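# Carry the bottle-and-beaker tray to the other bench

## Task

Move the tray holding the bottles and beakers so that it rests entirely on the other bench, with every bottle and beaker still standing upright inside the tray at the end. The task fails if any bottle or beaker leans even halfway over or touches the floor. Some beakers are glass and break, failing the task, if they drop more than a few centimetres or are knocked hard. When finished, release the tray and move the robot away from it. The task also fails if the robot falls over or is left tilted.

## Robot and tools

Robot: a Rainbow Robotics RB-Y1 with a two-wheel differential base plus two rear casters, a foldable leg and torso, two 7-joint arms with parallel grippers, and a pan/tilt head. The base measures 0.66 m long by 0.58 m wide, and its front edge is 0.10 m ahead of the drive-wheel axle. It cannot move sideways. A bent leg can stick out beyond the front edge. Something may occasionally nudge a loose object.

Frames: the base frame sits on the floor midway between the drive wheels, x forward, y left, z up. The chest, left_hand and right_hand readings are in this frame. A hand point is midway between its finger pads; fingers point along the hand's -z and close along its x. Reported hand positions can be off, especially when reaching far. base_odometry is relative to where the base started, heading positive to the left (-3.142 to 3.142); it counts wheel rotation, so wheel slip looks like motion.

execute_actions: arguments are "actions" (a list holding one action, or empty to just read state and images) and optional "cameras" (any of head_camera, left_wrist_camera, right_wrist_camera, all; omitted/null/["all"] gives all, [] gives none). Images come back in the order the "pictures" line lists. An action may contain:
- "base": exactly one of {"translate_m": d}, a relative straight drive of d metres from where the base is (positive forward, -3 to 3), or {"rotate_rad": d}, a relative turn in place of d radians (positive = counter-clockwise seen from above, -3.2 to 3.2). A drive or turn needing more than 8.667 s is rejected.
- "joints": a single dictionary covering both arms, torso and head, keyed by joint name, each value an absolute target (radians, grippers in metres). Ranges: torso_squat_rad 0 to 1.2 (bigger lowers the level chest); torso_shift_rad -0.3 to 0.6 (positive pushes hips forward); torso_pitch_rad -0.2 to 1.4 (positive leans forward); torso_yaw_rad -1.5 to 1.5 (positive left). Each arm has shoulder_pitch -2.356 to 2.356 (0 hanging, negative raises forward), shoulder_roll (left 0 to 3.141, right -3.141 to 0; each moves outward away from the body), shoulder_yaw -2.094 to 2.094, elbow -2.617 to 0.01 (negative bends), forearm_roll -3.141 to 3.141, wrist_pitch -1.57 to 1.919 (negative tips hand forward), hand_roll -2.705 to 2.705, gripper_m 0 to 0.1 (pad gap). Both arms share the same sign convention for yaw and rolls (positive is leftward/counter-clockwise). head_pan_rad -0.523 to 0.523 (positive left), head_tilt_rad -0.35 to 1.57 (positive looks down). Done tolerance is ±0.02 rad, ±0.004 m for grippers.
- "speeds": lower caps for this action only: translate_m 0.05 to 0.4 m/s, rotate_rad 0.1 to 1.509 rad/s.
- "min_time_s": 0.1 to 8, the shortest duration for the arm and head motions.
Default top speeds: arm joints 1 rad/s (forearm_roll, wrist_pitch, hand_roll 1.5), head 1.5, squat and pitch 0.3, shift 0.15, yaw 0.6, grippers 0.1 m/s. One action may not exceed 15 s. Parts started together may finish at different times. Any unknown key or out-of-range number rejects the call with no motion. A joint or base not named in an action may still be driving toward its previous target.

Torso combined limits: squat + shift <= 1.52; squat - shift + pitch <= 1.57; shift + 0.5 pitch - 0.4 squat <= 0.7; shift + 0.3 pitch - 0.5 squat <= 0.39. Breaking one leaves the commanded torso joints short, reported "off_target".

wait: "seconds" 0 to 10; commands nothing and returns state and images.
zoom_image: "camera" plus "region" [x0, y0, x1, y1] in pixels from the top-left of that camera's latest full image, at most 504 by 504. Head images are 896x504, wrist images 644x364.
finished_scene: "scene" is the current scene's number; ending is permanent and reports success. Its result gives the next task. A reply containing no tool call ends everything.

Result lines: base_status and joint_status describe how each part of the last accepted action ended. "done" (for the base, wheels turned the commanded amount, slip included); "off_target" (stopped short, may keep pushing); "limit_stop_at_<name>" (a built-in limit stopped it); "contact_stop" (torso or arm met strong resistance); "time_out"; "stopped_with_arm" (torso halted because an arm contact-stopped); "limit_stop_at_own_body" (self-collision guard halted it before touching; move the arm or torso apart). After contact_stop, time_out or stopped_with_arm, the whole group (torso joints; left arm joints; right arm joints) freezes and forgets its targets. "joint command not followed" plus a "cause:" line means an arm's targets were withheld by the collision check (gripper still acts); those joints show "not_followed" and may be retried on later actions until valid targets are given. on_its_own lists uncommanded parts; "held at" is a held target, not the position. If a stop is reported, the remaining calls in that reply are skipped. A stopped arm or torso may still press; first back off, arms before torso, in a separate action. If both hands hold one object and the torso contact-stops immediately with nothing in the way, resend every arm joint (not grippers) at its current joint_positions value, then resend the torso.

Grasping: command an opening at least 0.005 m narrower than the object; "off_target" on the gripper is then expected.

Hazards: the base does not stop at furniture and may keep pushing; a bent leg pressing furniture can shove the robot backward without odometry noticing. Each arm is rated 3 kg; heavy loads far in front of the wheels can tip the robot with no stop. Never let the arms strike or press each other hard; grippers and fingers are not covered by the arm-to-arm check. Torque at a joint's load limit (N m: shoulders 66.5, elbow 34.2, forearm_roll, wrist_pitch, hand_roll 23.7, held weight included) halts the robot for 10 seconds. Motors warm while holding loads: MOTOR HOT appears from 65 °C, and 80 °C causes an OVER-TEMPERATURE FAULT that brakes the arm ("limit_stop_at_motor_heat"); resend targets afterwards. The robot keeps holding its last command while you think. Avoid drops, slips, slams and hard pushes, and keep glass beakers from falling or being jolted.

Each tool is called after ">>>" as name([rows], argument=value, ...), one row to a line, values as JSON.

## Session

>>> execute_actions([
  {"base":{"rotate_rad":1.57},"joints":{"head_tilt_rad":0.4}},
], cameras=["head_camera"])

>>> execute_actions([
  {"base":{"rotate_rad":3.14}},
], cameras=["head_camera"])

Scene clock: 4.00 s.
base_odometry: x=+0.000 y=+0.000 heading=+1.569 (m, m, rad; odometry frame)
base_status: done
joint_positions: torso_squat_rad=+0.350 torso_shift_rad=+0.000 torso_pitch_rad=-0.001 torso_yaw_rad=-0.001 left_shoulder_pitch_rad=-0.010 left_shoulder_roll_rad=+0.017 left_shoulder_yaw_rad=-0.035 left_elbow_rad=-0.126 left_forearm_roll_rad=+0.048 left_wrist_pitch_rad=+0.022 left_hand_roll_rad=-0.003 left_gripper_m=+0.101 right_shoulder_pitch_rad=+0.019 right_shoulder_roll_rad=-0.043 right_shoulder_yaw_rad=+0.017 right_elbow_rad=-0.142 right_forearm_roll_rad=+0.010 right_wrist_pitch_rad=+0.004 right_hand_roll_rad=-0.027 right_gripper_m=+0.099 head_pan_rad=+0.001 head_tilt_rad=+0.400
joint_status: all done
chest: x=-0.2282 y=-0.0011 z=+1.2474 quat_wxyz=(+1.000, +0.001, -0.001, +0.000) (m; base frame)
left_hand: x=-0.1640 y=+0.2305 z=+0.5653 quat_wxyz=(+0.998, +0.007, -0.057, +0.003) (m; base frame)
right_hand: x=-0.1732 y=-0.2517 z=+0.5644 quat_wxyz=(+0.998, -0.019, -0.060, -0.002) (m; base frame)
pictures: head_camera
Images, in order (width x height): head_camera 896x504.

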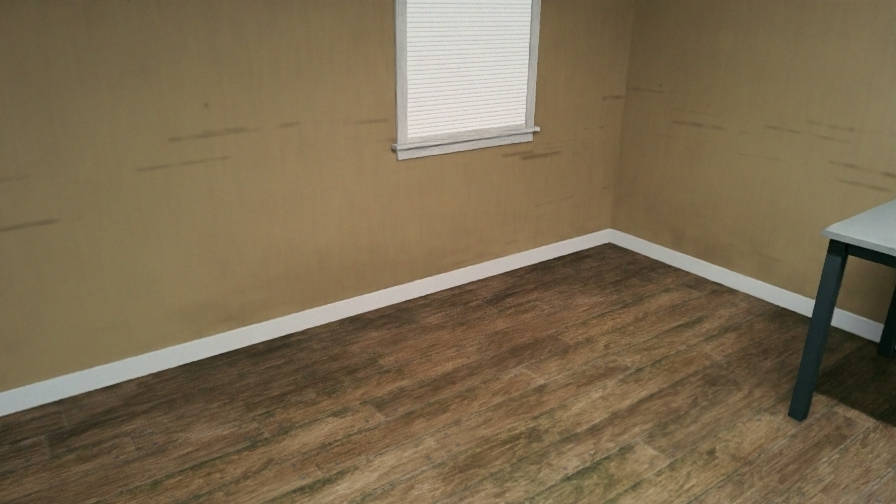

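Scene clock: 9.47 s.
base_odometry: x=+0.000 y=+0.000 heading=-1.574 (m, m, rad; odometry frame)
base_status: done
joint_positions: torso_squat_rad=+0.350 torso_shift_rad=+0.000 torso_pitch_rad=-0.001 torso_yaw_rad=-0.001 left_shoulder_pitch_rad=-0.010 left_shoulder_roll_rad=+0.017 left_shoulder_yaw_rad=-0.035 left_elbow_rad=-0.126 left_forearm_roll_rad=+0.048 left_wrist_pitch_rad=+0.022 left_hand_roll_rad=-0.003 left_gripper_m=+0.101 right_shoulder_pitch_rad=+0.019 right_shoulder_roll_rad=-0.043 right_shoulder_yaw_rad=+0.017 right_elbow_rad=-0.142 right_forearm_roll_rad=+0.010 right_wrist_pitch_rad=+0.004 right_hand_roll_rad=-0.027 right_gripper_m=+0.099 head_pan_rad=+0.001 head_tilt_rad=+0.400
joint_status: not commanded
chest: x=-0.2283 y=-0.0010 z=+1.2474 quat_wxyz=(+1.000, +0.001, -0.001, +0.000) (m; base frame)
left_hand: x=-0.1640 y=+0.2305 z=+0.5653 quat_wxyz=(+0.998, +0.006, -0.057, +0.003) (m; base frame)
right_hand: x=-0.1733 y=-0.2517 z=+0.5644 quat_wxyz=(+0.998, -0.020, -0.060, -0.002) (m; base frame)
pictures: head_camera
Images, in order (width x height): head_camera 896x504.

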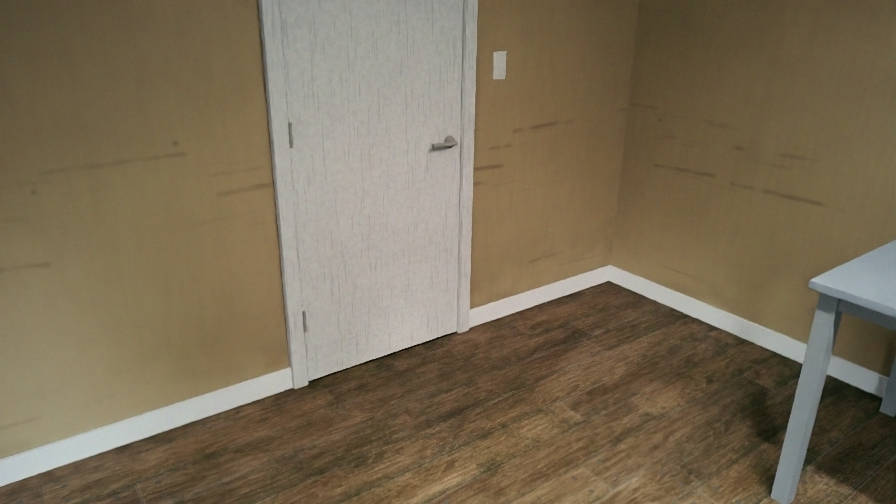

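>>> execute_actions([
  {"base":{"rotate_rad":-0.9}},
], cameras=["head_camera"])

>>> execute_actions([
  {"base":{"rotate_rad":-3.14}},
], cameras=["head_camera"])

Scene clock: 12.83 s.
base_odometry: x=+0.000 y=+0.000 heading=-2.474 (m, m, rad; odometry frame)
base_status: done
joint_positions: torso_squat_rad=+0.350 torso_shift_rad=+0.000 torso_pitch_rad=-0.001 torso_yaw_rad=-0.001 left_shoulder_pitch_rad=-0.010 left_shoulder_roll_rad=+0.017 left_shoulder_yaw_rad=-0.035 left_elbow_rad=-0.126 left_forearm_roll_rad=+0.048 left_wrist_pitch_rad=+0.022 left_hand_roll_rad=-0.003 left_gripper_m=+0.101 right_shoulder_pitch_rad=+0.019 right_shoulder_roll_rad=-0.043 right_shoulder_yaw_rad=+0.017 right_elbow_rad=-0.142 right_forearm_roll_rad=+0.010 right_wrist_pitch_rad=+0.004 right_hand_roll_rad=-0.027 right_gripper_m=+0.099 head_pan_rad=+0.001 head_tilt_rad=+0.400
joint_status: not commanded
chest: x=-0.2282 y=-0.0010 z=+1.2474 quat_wxyz=(+1.000, +0.001, -0.001, +0.000) (m; base frame)
left_hand: x=-0.1640 y=+0.2305 z=+0.5653 quat_wxyz=(+0.998, +0.006, -0.057, +0.003) (m; base frame)
right_hand: x=-0.1733 y=-0.2517 z=+0.5644 quat_wxyz=(+0.998, -0.020, -0.060, -0.002) (m; base frame)
pictures: head_camera
Images, in order (width x height): head_camera 896x504.

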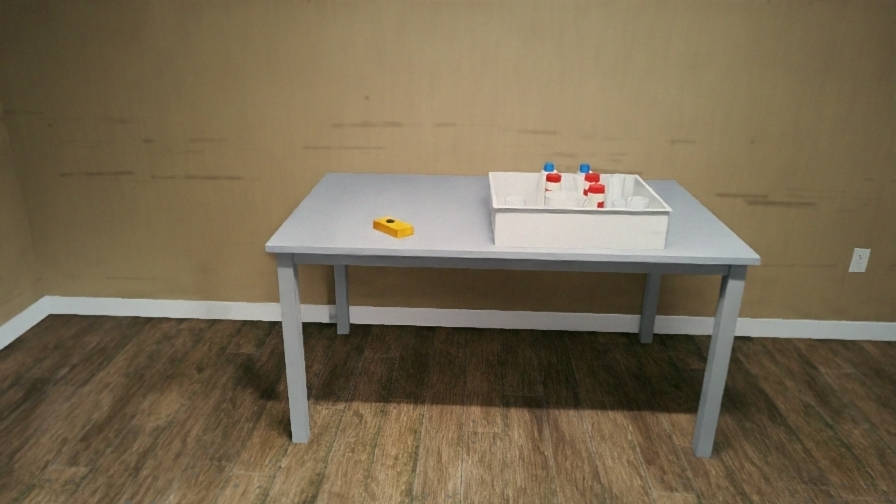

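Scene clock: 18.30 s.
base_odometry: x=+0.000 y=+0.000 heading=+0.670 (m, m, rad; odometry frame)
base_status: done
joint_positions: torso_squat_rad=+0.350 torso_shift_rad=+0.000 torso_pitch_rad=-0.001 torso_yaw_rad=-0.001 left_shoulder_pitch_rad=-0.010 left_shoulder_roll_rad=+0.017 left_shoulder_yaw_rad=-0.035 left_elbow_rad=-0.126 left_forearm_roll_rad=+0.048 left_wrist_pitch_rad=+0.022 left_hand_roll_rad=-0.003 left_gripper_m=+0.101 right_shoulder_pitch_rad=+0.019 right_shoulder_roll_rad=-0.043 right_shoulder_yaw_rad=+0.017 right_elbow_rad=-0.142 right_forearm_roll_rad=+0.010 right_wrist_pitch_rad=+0.004 right_hand_roll_rad=-0.027 right_gripper_m=+0.099 head_pan_rad=+0.001 head_tilt_rad=+0.400
joint_status: not commanded
chest: x=-0.2283 y=-0.0010 z=+1.2474 quat_wxyz=(+1.000, +0.001, -0.001, +0.000) (m; base frame)
left_hand: x=-0.1641 y=+0.2305 z=+0.5653 quat_wxyz=(+0.998, +0.006, -0.057, +0.003) (m; base frame)
right_hand: x=-0.1733 y=-0.2517 z=+0.5644 quat_wxyz=(+0.998, -0.020, -0.060, -0.002) (m; base frame)
pictures: head_camera
Images, in order (width x height): head_camera 896x504.

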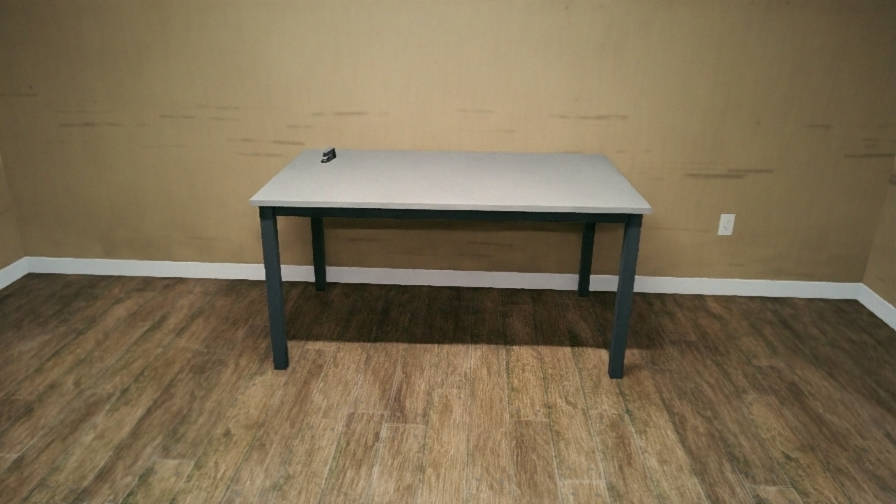

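>>> execute_actions([
  {"base":{"rotate_rad":1.525}},
], cameras=[])

>>> execute_actions([
  {"base":{"translate_m":0.33}},
], cameras=[])

>>> execute_actions([
  {"base":{"rotate_rad":1.571},"joints":{"left_shoulder_pitch_rad":-0.98,"right_shoulder_pitch_rad":-0.98,"left_shoulder_roll_rad":0.32,"right_shoulder_roll_rad":-0.32,"left_shoulder_yaw_rad":0.29,"right_shoulder_yaw_rad":-0.29,"left_elbow_rad":-1.3,"right_elbow_rad":-1.3,"left_forearm_roll_rad":0.21,"right_forearm_roll_rad":-0.21,"left_wrist_pitch_rad":1.88,"right_wrist_pitch_rad":1.88,"left_hand_roll_rad":1.55,"right_hand_roll_rad":-1.55,"torso_pitch_rad":0.4,"torso_squat_rad":0.05,"head_tilt_rad":0.3,"left_gripper_m":0.05,"right_gripper_m":0.05}},
], cameras=[])

>>> execute_actions([
  {"base":{"translate_m":1.0}},
], cameras=["head_camera"])

Scene clock: 22.83 s.
base_odometry: x=+0.000 y=+0.000 heading=+2.194 (m, m, rad; odometry frame)
base_status: done
joint_positions: torso_squat_rad=+0.350 torso_shift_rad=+0.000 torso_pitch_rad=-0.001 torso_yaw_rad=-0.001 left_shoulder_pitch_rad=-0.010 left_shoulder_roll_rad=+0.017 left_shoulder_yaw_rad=-0.035 left_elbow_rad=-0.126 left_forearm_roll_rad=+0.048 left_wrist_pitch_rad=+0.022 left_hand_roll_rad=-0.003 left_gripper_m=+0.101 right_shoulder_pitch_rad=+0.019 right_shoulder_roll_rad=-0.043 right_shoulder_yaw_rad=+0.017 right_elbow_rad=-0.142 right_forearm_roll_rad=+0.010 right_wrist_pitch_rad=+0.004 right_hand_roll_rad=-0.027 right_gripper_m=+0.099 head_pan_rad=+0.001 head_tilt_rad=+0.400
joint_status: not commanded
chest: x=-0.2283 y=-0.0010 z=+1.2474 quat_wxyz=(+1.000, +0.001, -0.001, +0.000) (m; base frame)
left_hand: x=-0.1640 y=+0.2305 z=+0.5653 quat_wxyz=(+0.998, +0.006, -0.057, +0.003) (m; base frame)
right_hand: x=-0.1733 y=-0.2517 z=+0.5644 quat_wxyz=(+0.998, -0.020, -0.060, -0.002) (m; base frame)
pictures: none
No camera images: the call's "cameras" was empty. Leave "cameras" out to get every camera's image.

Scene clock: 25.10 s.
base_odometry: x=-0.193 y=+0.268 heading=+2.195 (m, m, rad; odometry frame)
base_status: done
joint_positions: torso_squat_rad=+0.350 torso_shift_rad=+0.000 torso_pitch_rad=-0.001 torso_yaw_rad=-0.001 left_shoulder_pitch_rad=-0.010 left_shoulder_roll_rad=+0.017 left_shoulder_yaw_rad=-0.035 left_elbow_rad=-0.126 left_forearm_roll_rad=+0.048 left_wrist_pitch_rad=+0.022 left_hand_roll_rad=-0.003 left_gripper_m=+0.101 right_shoulder_pitch_rad=+0.019 right_shoulder_roll_rad=-0.043 right_shoulder_yaw_rad=+0.017 right_elbow_rad=-0.142 right_forearm_roll_rad=+0.010 right_wrist_pitch_rad=+0.004 right_hand_roll_rad=-0.027 right_gripper_m=+0.099 head_pan_rad=+0.001 head_tilt_rad=+0.400
joint_status: not commanded
chest: x=-0.2282 y=-0.0010 z=+1.2474 quat_wxyz=(+1.000, +0.001, +0.000, +0.000) (m; base frame)
left_hand: x=-0.1639 y=+0.2305 z=+0.5653 quat_wxyz=(+0.998, +0.006, -0.057, +0.003) (m; base frame)
right_hand: x=-0.1731 y=-0.2517 z=+0.5645 quat_wxyz=(+0.998, -0.020, -0.060, -0.002) (m; base frame)
pictures: none
No camera images: the call's "cameras" was empty. Leave "cameras" out to get every camera's image.

Scene clock: 29.00 s.
base_odometry: x=-0.192 y=+0.268 heading=-2.518 (m, m, rad; odometry frame)
base_status: done
joint_positions: torso_squat_rad=+0.050 torso_shift_rad=+0.000 torso_pitch_rad=+0.400 torso_yaw_rad=-0.001 left_shoulder_pitch_rad=-0.980 left_shoulder_roll_rad=+0.320 left_shoulder_yaw_rad=+0.290 left_elbow_rad=-1.300 left_forearm_roll_rad=+0.210 left_wrist_pitch_rad=+1.880 left_hand_roll_rad=+1.550 left_gripper_m=+0.050 right_shoulder_pitch_rad=-0.980 right_shoulder_roll_rad=-0.320 right_shoulder_yaw_rad=-0.290 right_elbow_rad=-1.300 right_forearm_roll_rad=-0.210 right_wrist_pitch_rad=+1.880 right_hand_roll_rad=-1.550 right_gripper_m=+0.050 head_pan_rad=+0.001 head_tilt_rad=+0.300
joint_status: all done
chest: x=-0.1074 y=-0.0011 z=+1.2646 quat_wxyz=(+0.980, +0.001, +0.199, +0.000) (m; base frame)
left_hand: x=+0.3608 y=+0.2651 z=+0.9560 quat_wxyz=(+0.706, -0.030, +0.012, +0.707) (m; base frame)
right_hand: x=+0.3603 y=-0.2675 z=+0.9553 quat_wxyz=(+0.706, +0.031, +0.013, -0.708) (m; base frame)
pictures: none
No camera images: the call's "cameras" was empty. Leave "cameras" out to get every camera's image.

Scene clock: 32.97 s.
base_odometry: x=-1.004 y=-0.317 heading=-2.518 (m, m, rad; odometry frame)
base_status: done
joint_positions: torso_squat_rad=+0.050 torso_shift_rad=+0.000 torso_pitch_rad=+0.400 torso_yaw_rad=-0.001 left_shoulder_pitch_rad=-0.980 left_shoulder_roll_rad=+0.320 left_shoulder_yaw_rad=+0.290 left_elbow_rad=-1.300 left_forearm_roll_rad=+0.210 left_wrist_pitch_rad=+1.880 left_hand_roll_rad=+1.550 left_gripper_m=+0.050 right_shoulder_pitch_rad=-0.980 right_shoulder_roll_rad=-0.320 right_shoulder_yaw_rad=-0.290 right_elbow_rad=-1.300 right_forearm_roll_rad=-0.210 right_wrist_pitch_rad=+1.880 right_hand_roll_rad=-1.550 right_gripper_m=+0.050 head_pan_rad=+0.001 head_tilt_rad=+0.300
joint_status: not commanded
chest: x=-0.1074 y=-0.0011 z=+1.2646 quat_wxyz=(+0.980, +0.001, +0.199, +0.000) (m; base frame)
left_hand: x=+0.3607 y=+0.2651 z=+0.9559 quat_wxyz=(+0.706, -0.030, +0.012, +0.707) (m; base frame)
right_hand: x=+0.3602 y=-0.2674 z=+0.9552 quat_wxyz=(+0.706, +0.031, +0.013, -0.708) (m; base frame)
pictures: head_camera
Images, in order (width x height): head_camera 896x504.

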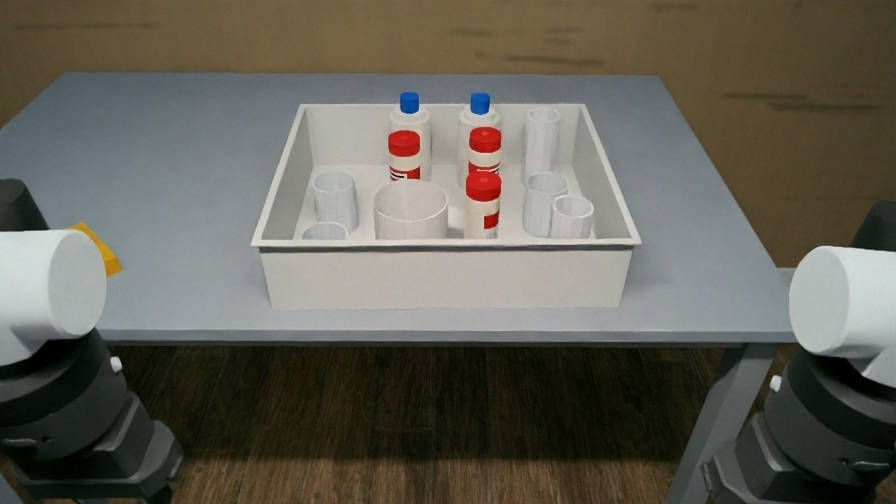

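>>> execute_actions([
  {"base":{"translate_m":0.63},"joints":{"head_tilt_rad":0.7},"speeds":{"translate_m":0.25}},
])

Scene clock: 36.67 s.
base_odometry: x=-1.515 y=-0.685 heading=-2.517 (m, m, rad; odometry frame)
base_status: done
joint_positions: torso_squat_rad=+0.050 torso_shift_rad=+0.000 torso_pitch_rad=+0.400 torso_yaw_rad=-0.001 left_shoulder_pitch_rad=-0.980 left_shoulder_roll_rad=+0.320 left_shoulder_yaw_rad=+0.290 left_elbow_rad=-1.300 left_forearm_roll_rad=+0.210 left_wrist_pitch_rad=+1.880 left_hand_roll_rad=+1.550 left_gripper_m=+0.050 right_shoulder_pitch_rad=-0.980 right_shoulder_roll_rad=-0.320 right_shoulder_yaw_rad=-0.290 right_elbow_rad=-1.300 right_forearm_roll_rad=-0.210 right_wrist_pitch_rad=+1.880 right_hand_roll_rad=-1.550 right_gripper_m=+0.050 head_pan_rad=+0.001 head_tilt_rad=+0.700
joint_status: all done
chest: x=-0.1074 y=-0.0011 z=+1.2646 quat_wxyz=(+0.980, +0.001, +0.199, +0.000) (m; base frame)
left_hand: x=+0.3607 y=+0.2651 z=+0.9559 quat_wxyz=(+0.706, -0.030, +0.012, +0.707) (m; base frame)
right_hand: x=+0.3602 y=-0.2674 z=+0.9552 quat_wxyz=(+0.706, +0.031, +0.013, -0.708) (m; base frame)
pictures: head_camera, left_wrist_camera, right_wrist_camera
Images, in order (width x height): head_camera 896x504, left_wrist_camera 644x364, right_wrist_camera 644x364.

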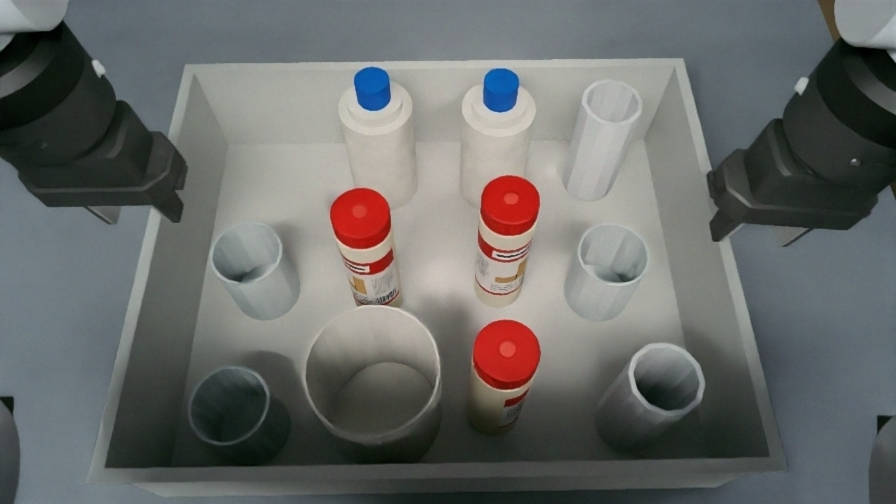

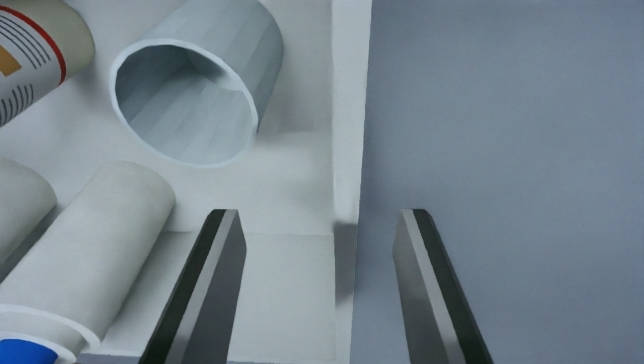

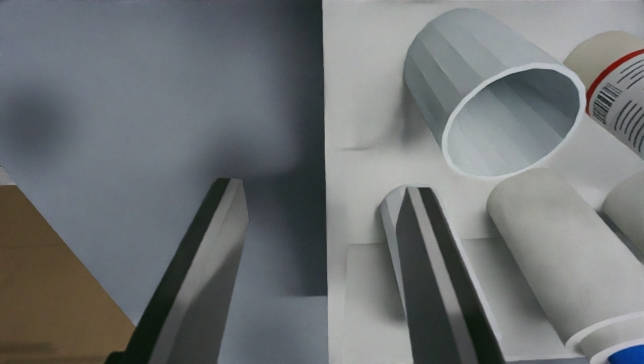

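>>> execute_actions([
  {"base":{"translate_m":0.02},"joints":{"left_shoulder_yaw_rad":0.305,"torso_squat_rad":0.42,"left_gripper_m":0.04,"right_gripper_m":0.04}},
])

Scene clock: 38.90 s.
base_odometry: x=-1.532 y=-0.697 heading=-2.517 (m, m, rad; odometry frame)
base_status: done
joint_positions: torso_squat_rad=+0.420 torso_shift_rad=+0.000 torso_pitch_rad=+0.400 torso_yaw_rad=-0.001 left_shoulder_pitch_rad=-0.980 left_shoulder_roll_rad=+0.320 left_shoulder_yaw_rad=+0.305 left_elbow_rad=-1.300 left_forearm_roll_rad=+0.210 left_wrist_pitch_rad=+1.880 left_hand_roll_rad=+1.550 left_gripper_m=+0.040 right_shoulder_pitch_rad=-0.980 right_shoulder_roll_rad=-0.320 right_shoulder_yaw_rad=-0.290 right_elbow_rad=-1.300 right_forearm_roll_rad=-0.210 right_wrist_pitch_rad=+1.880 right_hand_roll_rad=-1.550 right_gripper_m=+0.040 head_pan_rad=+0.001 head_tilt_rad=+0.700
joint_status: all done
chest: x=-0.1075 y=-0.0010 z=+1.2047 quat_wxyz=(+0.980, +0.001, +0.199, +0.000) (m; base frame)
left_hand: x=+0.3611 y=+0.2673 z=+0.8967 quat_wxyz=(+0.702, -0.034, +0.014, +0.711) (m; base frame)
right_hand: x=+0.3602 y=-0.2674 z=+0.8953 quat_wxyz=(+0.706, +0.031, +0.013, -0.708) (m; base frame)
pictures: head_camera, left_wrist_camera, right_wrist_camera
Images, in order (width x height): head_camera 896x504, left_wrist_camera 644x364, right_wrist_camera 644x364.

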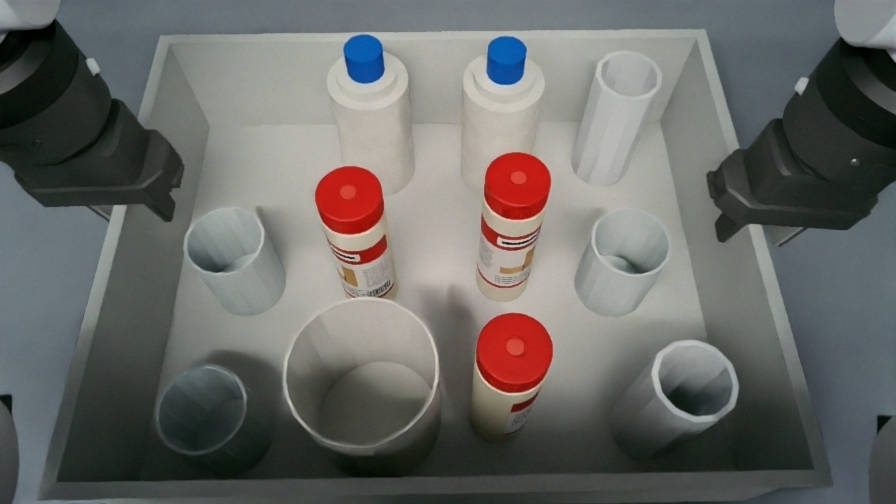

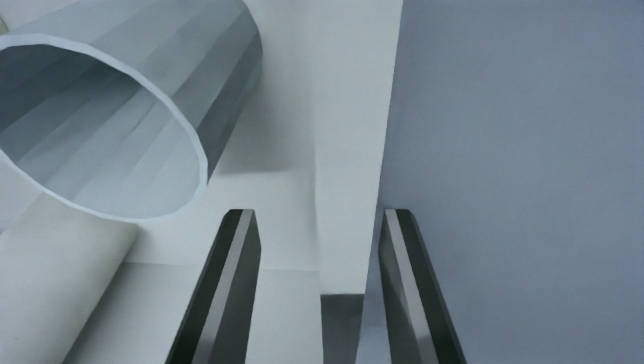

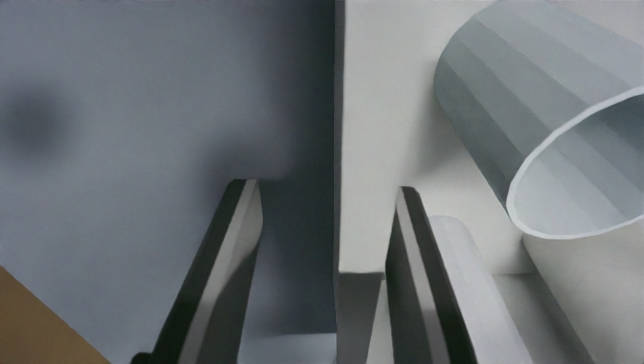

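>>> execute_actions([
  {"joints":{"left_shoulder_yaw_rad":0.335,"left_hand_roll_rad":1.52,"right_shoulder_yaw_rad":-0.26,"right_hand_roll_rad":-1.57,"torso_squat_rad":0.51}},
])

>>> execute_actions([
  {"joints":{"left_gripper_m":0,"right_gripper_m":0}},
], cameras=[])

>>> execute_actions([
  {"joints":{"torso_squat_rad":0.45}},
])

Scene clock: 40.30 s.
base_odometry: x=-1.532 y=-0.697 heading=-2.517 (m, m, rad; odometry frame)
base_status: not commanded
joint_positions: torso_squat_rad=+0.510 torso_shift_rad=+0.000 torso_pitch_rad=+0.400 torso_yaw_rad=-0.001 left_shoulder_pitch_rad=-0.980 left_shoulder_roll_rad=+0.320 left_shoulder_yaw_rad=+0.335 left_elbow_rad=-1.300 left_forearm_roll_rad=+0.210 left_wrist_pitch_rad=+1.880 left_hand_roll_rad=+1.520 left_gripper_m=+0.040 right_shoulder_pitch_rad=-0.980 right_shoulder_roll_rad=-0.320 right_shoulder_yaw_rad=-0.260 right_elbow_rad=-1.300 right_forearm_roll_rad=-0.210 right_wrist_pitch_rad=+1.880 right_hand_roll_rad=-1.570 right_gripper_m=+0.040 head_pan_rad=+0.001 head_tilt_rad=+0.700
joint_status: all done
chest: x=-0.1075 y=-0.0010 z=+1.1764 quat_wxyz=(+0.980, +0.001, +0.199, +0.000) (m; base frame)
left_hand: x=+0.3617 y=+0.2717 z=+0.8698 quat_wxyz=(+0.703, -0.042, +0.018, +0.709) (m; base frame)
right_hand: x=+0.3595 y=-0.2631 z=+0.8657 quat_wxyz=(+0.707, +0.023, +0.010, -0.707) (m; base frame)
pictures: head_camera, left_wrist_camera, right_wrist_camera
Images, in order (width x height): head_camera 896x504, left_wrist_camera 644x364, right_wrist_camera 644x364.

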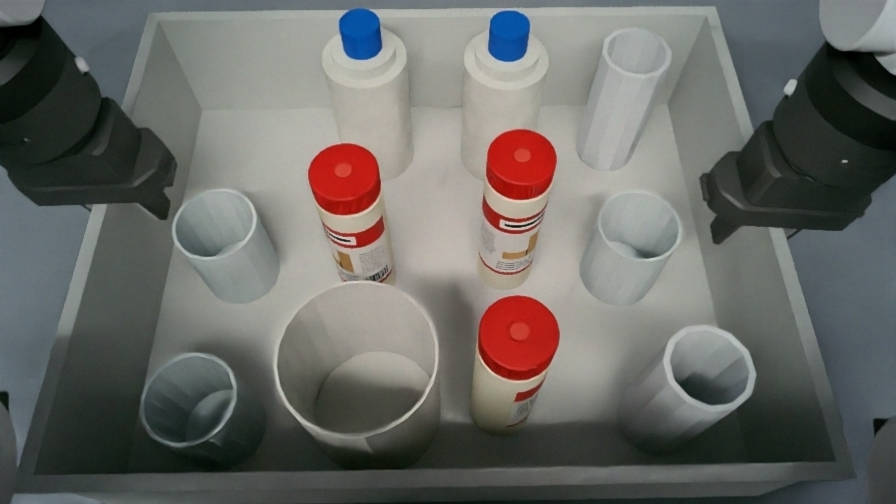

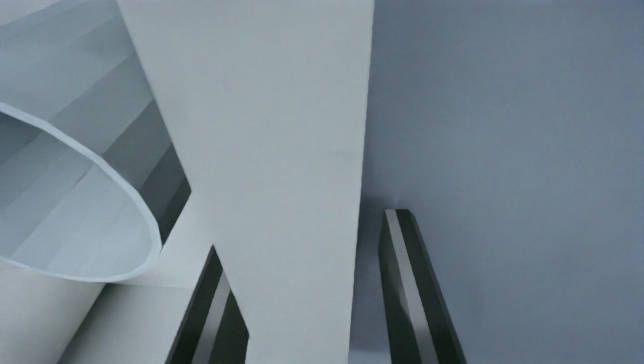

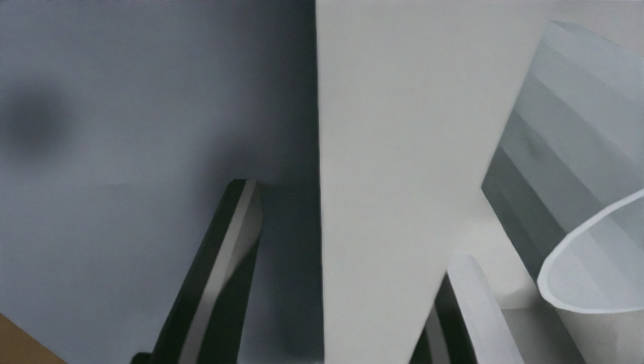

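Scene clock: 41.20 s.
base_odometry: x=-1.532 y=-0.697 heading=-2.517 (m, m, rad; odometry frame)
base_status: not commanded
joint_positions: torso_squat_rad=+0.510 torso_shift_rad=+0.000 torso_pitch_rad=+0.400 torso_yaw_rad=-0.001 left_shoulder_pitch_rad=-0.982 left_shoulder_roll_rad=+0.317 left_shoulder_yaw_rad=+0.334 left_elbow_rad=-1.300 left_forearm_roll_rad=+0.212 left_wrist_pitch_rad=+1.880 left_hand_roll_rad=+1.520 left_gripper_m=+0.011 right_shoulder_pitch_rad=-0.982 right_shoulder_roll_rad=-0.316 right_shoulder_yaw_rad=-0.259 right_elbow_rad=-1.300 right_forearm_roll_rad=-0.212 right_wrist_pitch_rad=+1.880 right_hand_roll_rad=-1.570 right_gripper_m=+0.010 head_pan_rad=+0.001 head_tilt_rad=+0.700
joint_status: left_gripper_m off_target (ended at +0.011, target +0.000); right_gripper_m off_target (ended at +0.010, target +0.000)
chest: x=-0.1075 y=-0.0009 z=+1.1764 quat_wxyz=(+0.980, +0.001, +0.199, +0.000) (m; base frame)
left_hand: x=+0.3619 y=+0.2692 z=+0.8698 quat_wxyz=(+0.705, -0.044, +0.019, +0.708) (m; base frame)
right_hand: x=+0.3597 y=-0.2600 z=+0.8658 quat_wxyz=(+0.709, +0.025, +0.011, -0.705) (m; base frame)
pictures: none
No camera images: the call's "cameras" was empty. Leave "cameras" out to get every camera's image.

Scene clock: 42.13 s.
base_odometry: x=-1.532 y=-0.697 heading=-2.517 (m, m, rad; odometry frame)
base_status: not commanded
joint_positions: torso_squat_rad=+0.450 torso_shift_rad=+0.001 torso_pitch_rad=+0.401 torso_yaw_rad=-0.001 left_shoulder_pitch_rad=-0.980 left_shoulder_roll_rad=+0.316 left_shoulder_yaw_rad=+0.334 left_elbow_rad=-1.299 left_forearm_roll_rad=+0.212 left_wrist_pitch_rad=+1.880 left_hand_roll_rad=+1.520 left_gripper_m=+0.011 right_shoulder_pitch_rad=-0.980 right_shoulder_roll_rad=-0.315 right_shoulder_yaw_rad=-0.258 right_elbow_rad=-1.299 right_forearm_roll_rad=-0.212 right_wrist_pitch_rad=+1.880 right_hand_roll_rad=-1.570 right_gripper_m=+0.009 head_pan_rad=+0.001 head_tilt_rad=+0.700
joint_status: all done
chest: x=-0.1068 y=-0.0010 z=+1.1957 quat_wxyz=(+0.980, +0.001, +0.199, +0.000) (m; base frame)
left_hand: x=+0.3615 y=+0.2691 z=+0.8876 quat_wxyz=(+0.704, -0.043, +0.020, +0.708) (m; base frame)
right_hand: x=+0.3590 y=-0.2600 z=+0.8832 quat_wxyz=(+0.709, +0.023, +0.013, -0.705) (m; base frame)
pictures: head_camera, left_wrist_camera, right_wrist_camera
Images, in order (width x height): head_camera 896x504, left_wrist_camera 644x364, right_wrist_camera 644x364.

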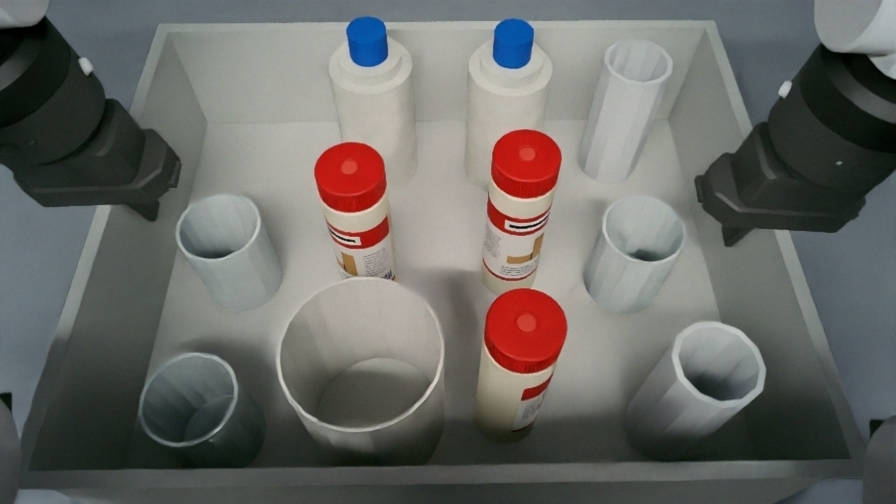

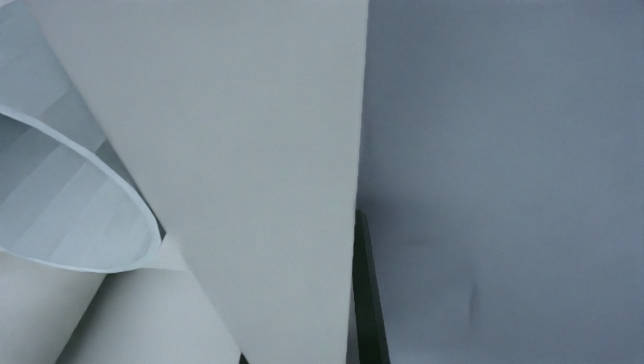

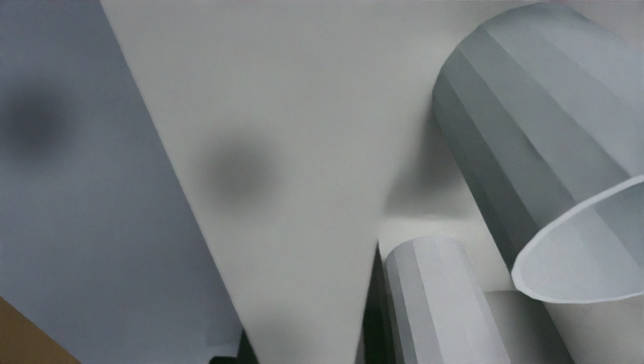

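>>> execute_actions([
  {"joints":{"torso_squat_rad":0.51}},
], cameras=[])

>>> execute_actions([
  {"joints":{"left_gripper_m":0.035,"right_gripper_m":0.035}},
], cameras=[])

>>> execute_actions([
  {"base":{"translate_m":0.03},"speeds":{"translate_m":0.05}},
], cameras=[])

>>> execute_actions([
  {"joints":{"torso_squat_rad":0.53,"left_gripper_m":0,"right_gripper_m":0}},
], cameras=["head_camera"])

>>> execute_actions([
  {"joints":{"torso_squat_rad":0.46}},
])

Scene clock: 43.47 s.
base_odometry: x=-1.532 y=-0.697 heading=-2.517 (m, m, rad; odometry frame)
base_status: not commanded
joint_positions: torso_squat_rad=+0.510 torso_shift_rad=+0.000 torso_pitch_rad=+0.399 torso_yaw_rad=-0.001 left_shoulder_pitch_rad=-0.982 left_shoulder_roll_rad=+0.316 left_shoulder_yaw_rad=+0.334 left_elbow_rad=-1.300 left_forearm_roll_rad=+0.212 left_wrist_pitch_rad=+1.880 left_hand_roll_rad=+1.520 left_gripper_m=+0.011 right_shoulder_pitch_rad=-0.982 right_shoulder_roll_rad=-0.316 right_shoulder_yaw_rad=-0.258 right_elbow_rad=-1.300 right_forearm_roll_rad=-0.212 right_wrist_pitch_rad=+1.880 right_hand_roll_rad=-1.570 right_gripper_m=+0.010 head_pan_rad=+0.001 head_tilt_rad=+0.700
joint_status: all done
chest: x=-0.1077 y=-0.0009 z=+1.1765 quat_wxyz=(+0.980, +0.001, +0.198, +0.000) (m; base frame)
left_hand: x=+0.3619 y=+0.2690 z=+0.8700 quat_wxyz=(+0.705, -0.044, +0.019, +0.708) (m; base frame)
right_hand: x=+0.3596 y=-0.2600 z=+0.8660 quat_wxyz=(+0.709, +0.025, +0.011, -0.705) (m; base frame)
pictures: none
No camera images: the call's "cameras" was empty. Leave "cameras" out to get every camera's image.

Scene clock: 44.30 s.
base_odometry: x=-1.532 y=-0.697 heading=-2.517 (m, m, rad; odometry frame)
base_status: not commanded
joint_positions: torso_squat_rad=+0.510 torso_shift_rad=+0.000 torso_pitch_rad=+0.400 torso_yaw_rad=-0.001 left_shoulder_pitch_rad=-0.981 left_shoulder_roll_rad=+0.320 left_shoulder_yaw_rad=+0.335 left_elbow_rad=-1.300 left_forearm_roll_rad=+0.210 left_wrist_pitch_rad=+1.880 left_hand_roll_rad=+1.520 left_gripper_m=+0.035 right_shoulder_pitch_rad=-0.980 right_shoulder_roll_rad=-0.320 right_shoulder_yaw_rad=-0.260 right_elbow_rad=-1.300 right_forearm_roll_rad=-0.210 right_wrist_pitch_rad=+1.880 right_hand_roll_rad=-1.570 right_gripper_m=+0.035 head_pan_rad=+0.001 head_tilt_rad=+0.700
joint_status: all done
chest: x=-0.1075 y=-0.0009 z=+1.1764 quat_wxyz=(+0.980, +0.001, +0.199, +0.000) (m; base frame)
left_hand: x=+0.3618 y=+0.2714 z=+0.8699 quat_wxyz=(+0.704, -0.042, +0.018, +0.709) (m; base frame)
right_hand: x=+0.3595 y=-0.2627 z=+0.8658 quat_wxyz=(+0.707, +0.023, +0.010, -0.706) (m; base frame)
pictures: none
No camera images: the call's "cameras" was empty. Leave "cameras" out to get every camera's image.

Scene clock: 45.57 s.
base_odometry: x=-1.556 y=-0.714 heading=-2.517 (m, m, rad; odometry frame)
base_status: done
joint_positions: torso_squat_rad=+0.510 torso_shift_rad=+0.000 torso_pitch_rad=+0.400 torso_yaw_rad=-0.001 left_shoulder_pitch_rad=-0.980 left_shoulder_roll_rad=+0.320 left_shoulder_yaw_rad=+0.335 left_elbow_rad=-1.300 left_forearm_roll_rad=+0.210 left_wrist_pitch_rad=+1.880 left_hand_roll_rad=+1.520 left_gripper_m=+0.035 right_shoulder_pitch_rad=-0.980 right_shoulder_roll_rad=-0.320 right_shoulder_yaw_rad=-0.260 right_elbow_rad=-1.300 right_forearm_roll_rad=-0.210 right_wrist_pitch_rad=+1.880 right_hand_roll_rad=-1.570 right_gripper_m=+0.035 head_pan_rad=+0.001 head_tilt_rad=+0.700
joint_status: not commanded
chest: x=-0.1075 y=-0.0009 z=+1.1764 quat_wxyz=(+0.980, +0.001, +0.199, +0.000) (m; base frame)
left_hand: x=+0.3617 y=+0.2715 z=+0.8697 quat_wxyz=(+0.704, -0.042, +0.018, +0.709) (m; base frame)
right_hand: x=+0.3594 y=-0.2628 z=+0.8657 quat_wxyz=(+0.707, +0.023, +0.010, -0.706) (m; base frame)
pictures: none
No camera images: the call's "cameras" was empty. Leave "cameras" out to get every camera's image.

Scene clock: 46.40 s.
base_odometry: x=-1.556 y=-0.714 heading=-2.517 (m, m, rad; odometry frame)
base_status: not commanded
joint_positions: torso_squat_rad=+0.530 torso_shift_rad=-0.001 torso_pitch_rad=+0.397 torso_yaw_rad=-0.001 left_shoulder_pitch_rad=-0.982 left_shoulder_roll_rad=+0.317 left_shoulder_yaw_rad=+0.334 left_elbow_rad=-1.301 left_forearm_roll_rad=+0.212 left_wrist_pitch_rad=+1.880 left_hand_roll_rad=+1.520 left_gripper_m=+0.011 right_shoulder_pitch_rad=-0.986 right_shoulder_roll_rad=-0.317 right_shoulder_yaw_rad=-0.259 right_elbow_rad=-1.303 right_forearm_roll_rad=-0.212 right_wrist_pitch_rad=+1.881 right_hand_roll_rad=-1.570 right_gripper_m=+0.009 head_pan_rad=+0.001 head_tilt_rad=+0.700
joint_status: left_gripper_m off_target (ended at +0.011, target +0.000); right_gripper_m off_target (ended at +0.009, target +0.000); the others done
chest: x=-0.1088 y=-0.0007 z=+1.1697 quat_wxyz=(+0.980, +0.000, +0.197, +0.000) (m; base frame)
left_hand: x=+0.3618 y=+0.2693 z=+0.8646 quat_wxyz=(+0.705, -0.045, +0.018, +0.708) (m; base frame)
right_hand: x=+0.3611 y=-0.2596 z=+0.8630 quat_wxyz=(+0.709, +0.028, +0.008, -0.704) (m; base frame)
pictures: head_camera
Images, in order (width x height): head_camera 896x504.

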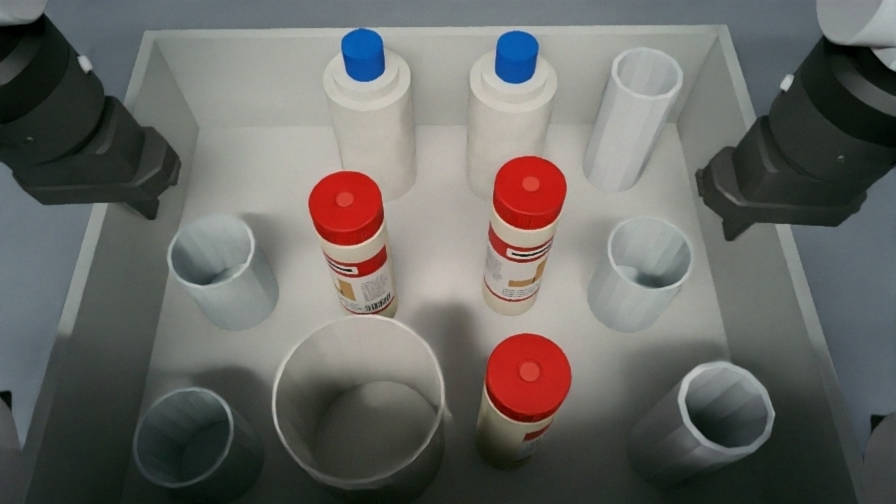

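Scene clock: 47.37 s.
base_odometry: x=-1.556 y=-0.714 heading=-2.517 (m, m, rad; odometry frame)
base_status: not commanded
joint_positions: torso_squat_rad=+0.460 torso_shift_rad=+0.001 torso_pitch_rad=+0.401 torso_yaw_rad=-0.001 left_shoulder_pitch_rad=-0.981 left_shoulder_roll_rad=+0.316 left_shoulder_yaw_rad=+0.334 left_elbow_rad=-1.299 left_forearm_roll_rad=+0.212 left_wrist_pitch_rad=+1.880 left_hand_roll_rad=+1.520 left_gripper_m=+0.011 right_shoulder_pitch_rad=-0.980 right_shoulder_roll_rad=-0.315 right_shoulder_yaw_rad=-0.258 right_elbow_rad=-1.299 right_forearm_roll_rad=-0.212 right_wrist_pitch_rad=+1.880 right_hand_roll_rad=-1.570 right_gripper_m=+0.009 head_pan_rad=+0.001 head_tilt_rad=+0.700
joint_status: all done
chest: x=-0.1068 y=-0.0009 z=+1.1926 quat_wxyz=(+0.980, +0.001, +0.199, +0.000) (m; base frame)
left_hand: x=+0.3616 y=+0.2688 z=+0.8846 quat_wxyz=(+0.705, -0.043, +0.020, +0.708) (m; base frame)
right_hand: x=+0.3591 y=-0.2598 z=+0.8804 quat_wxyz=(+0.709, +0.024, +0.013, -0.705) (m; base frame)
pictures: head_camera, left_wrist_camera, right_wrist_camera
Images, in order (width x height): head_camera 896x504, left_wrist_camera 644x364, right_wrist_camera 644x364.

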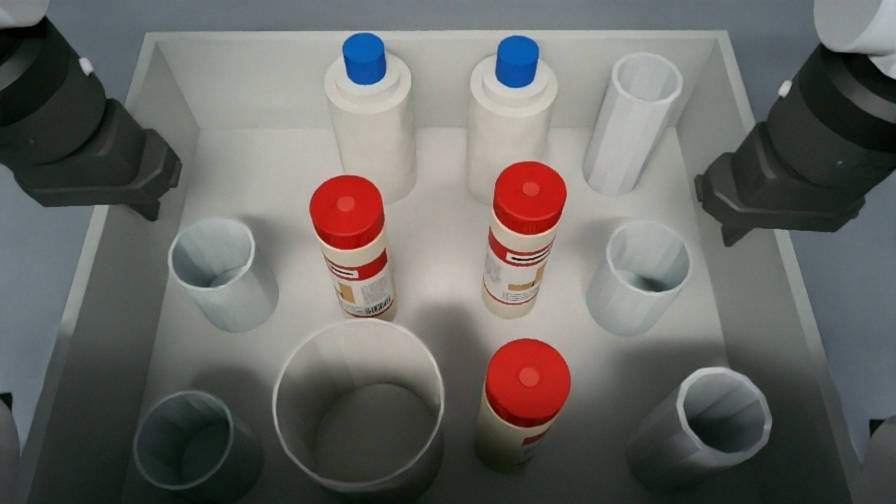

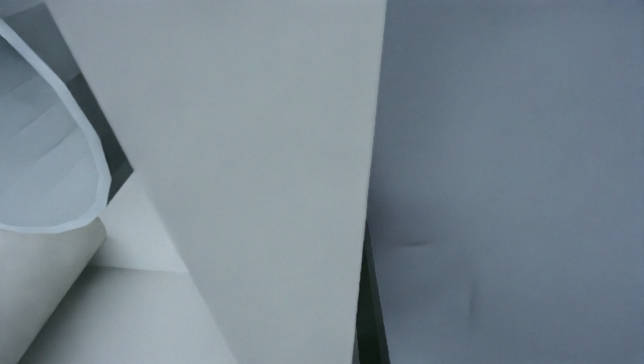

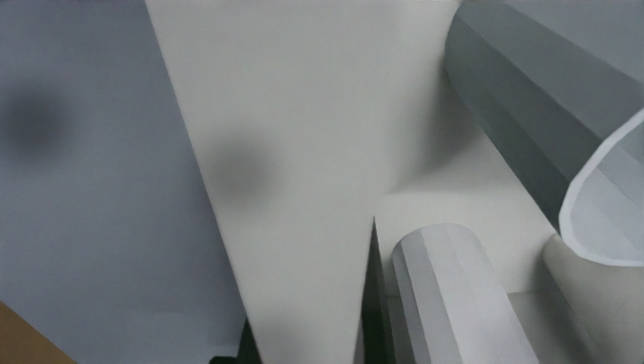

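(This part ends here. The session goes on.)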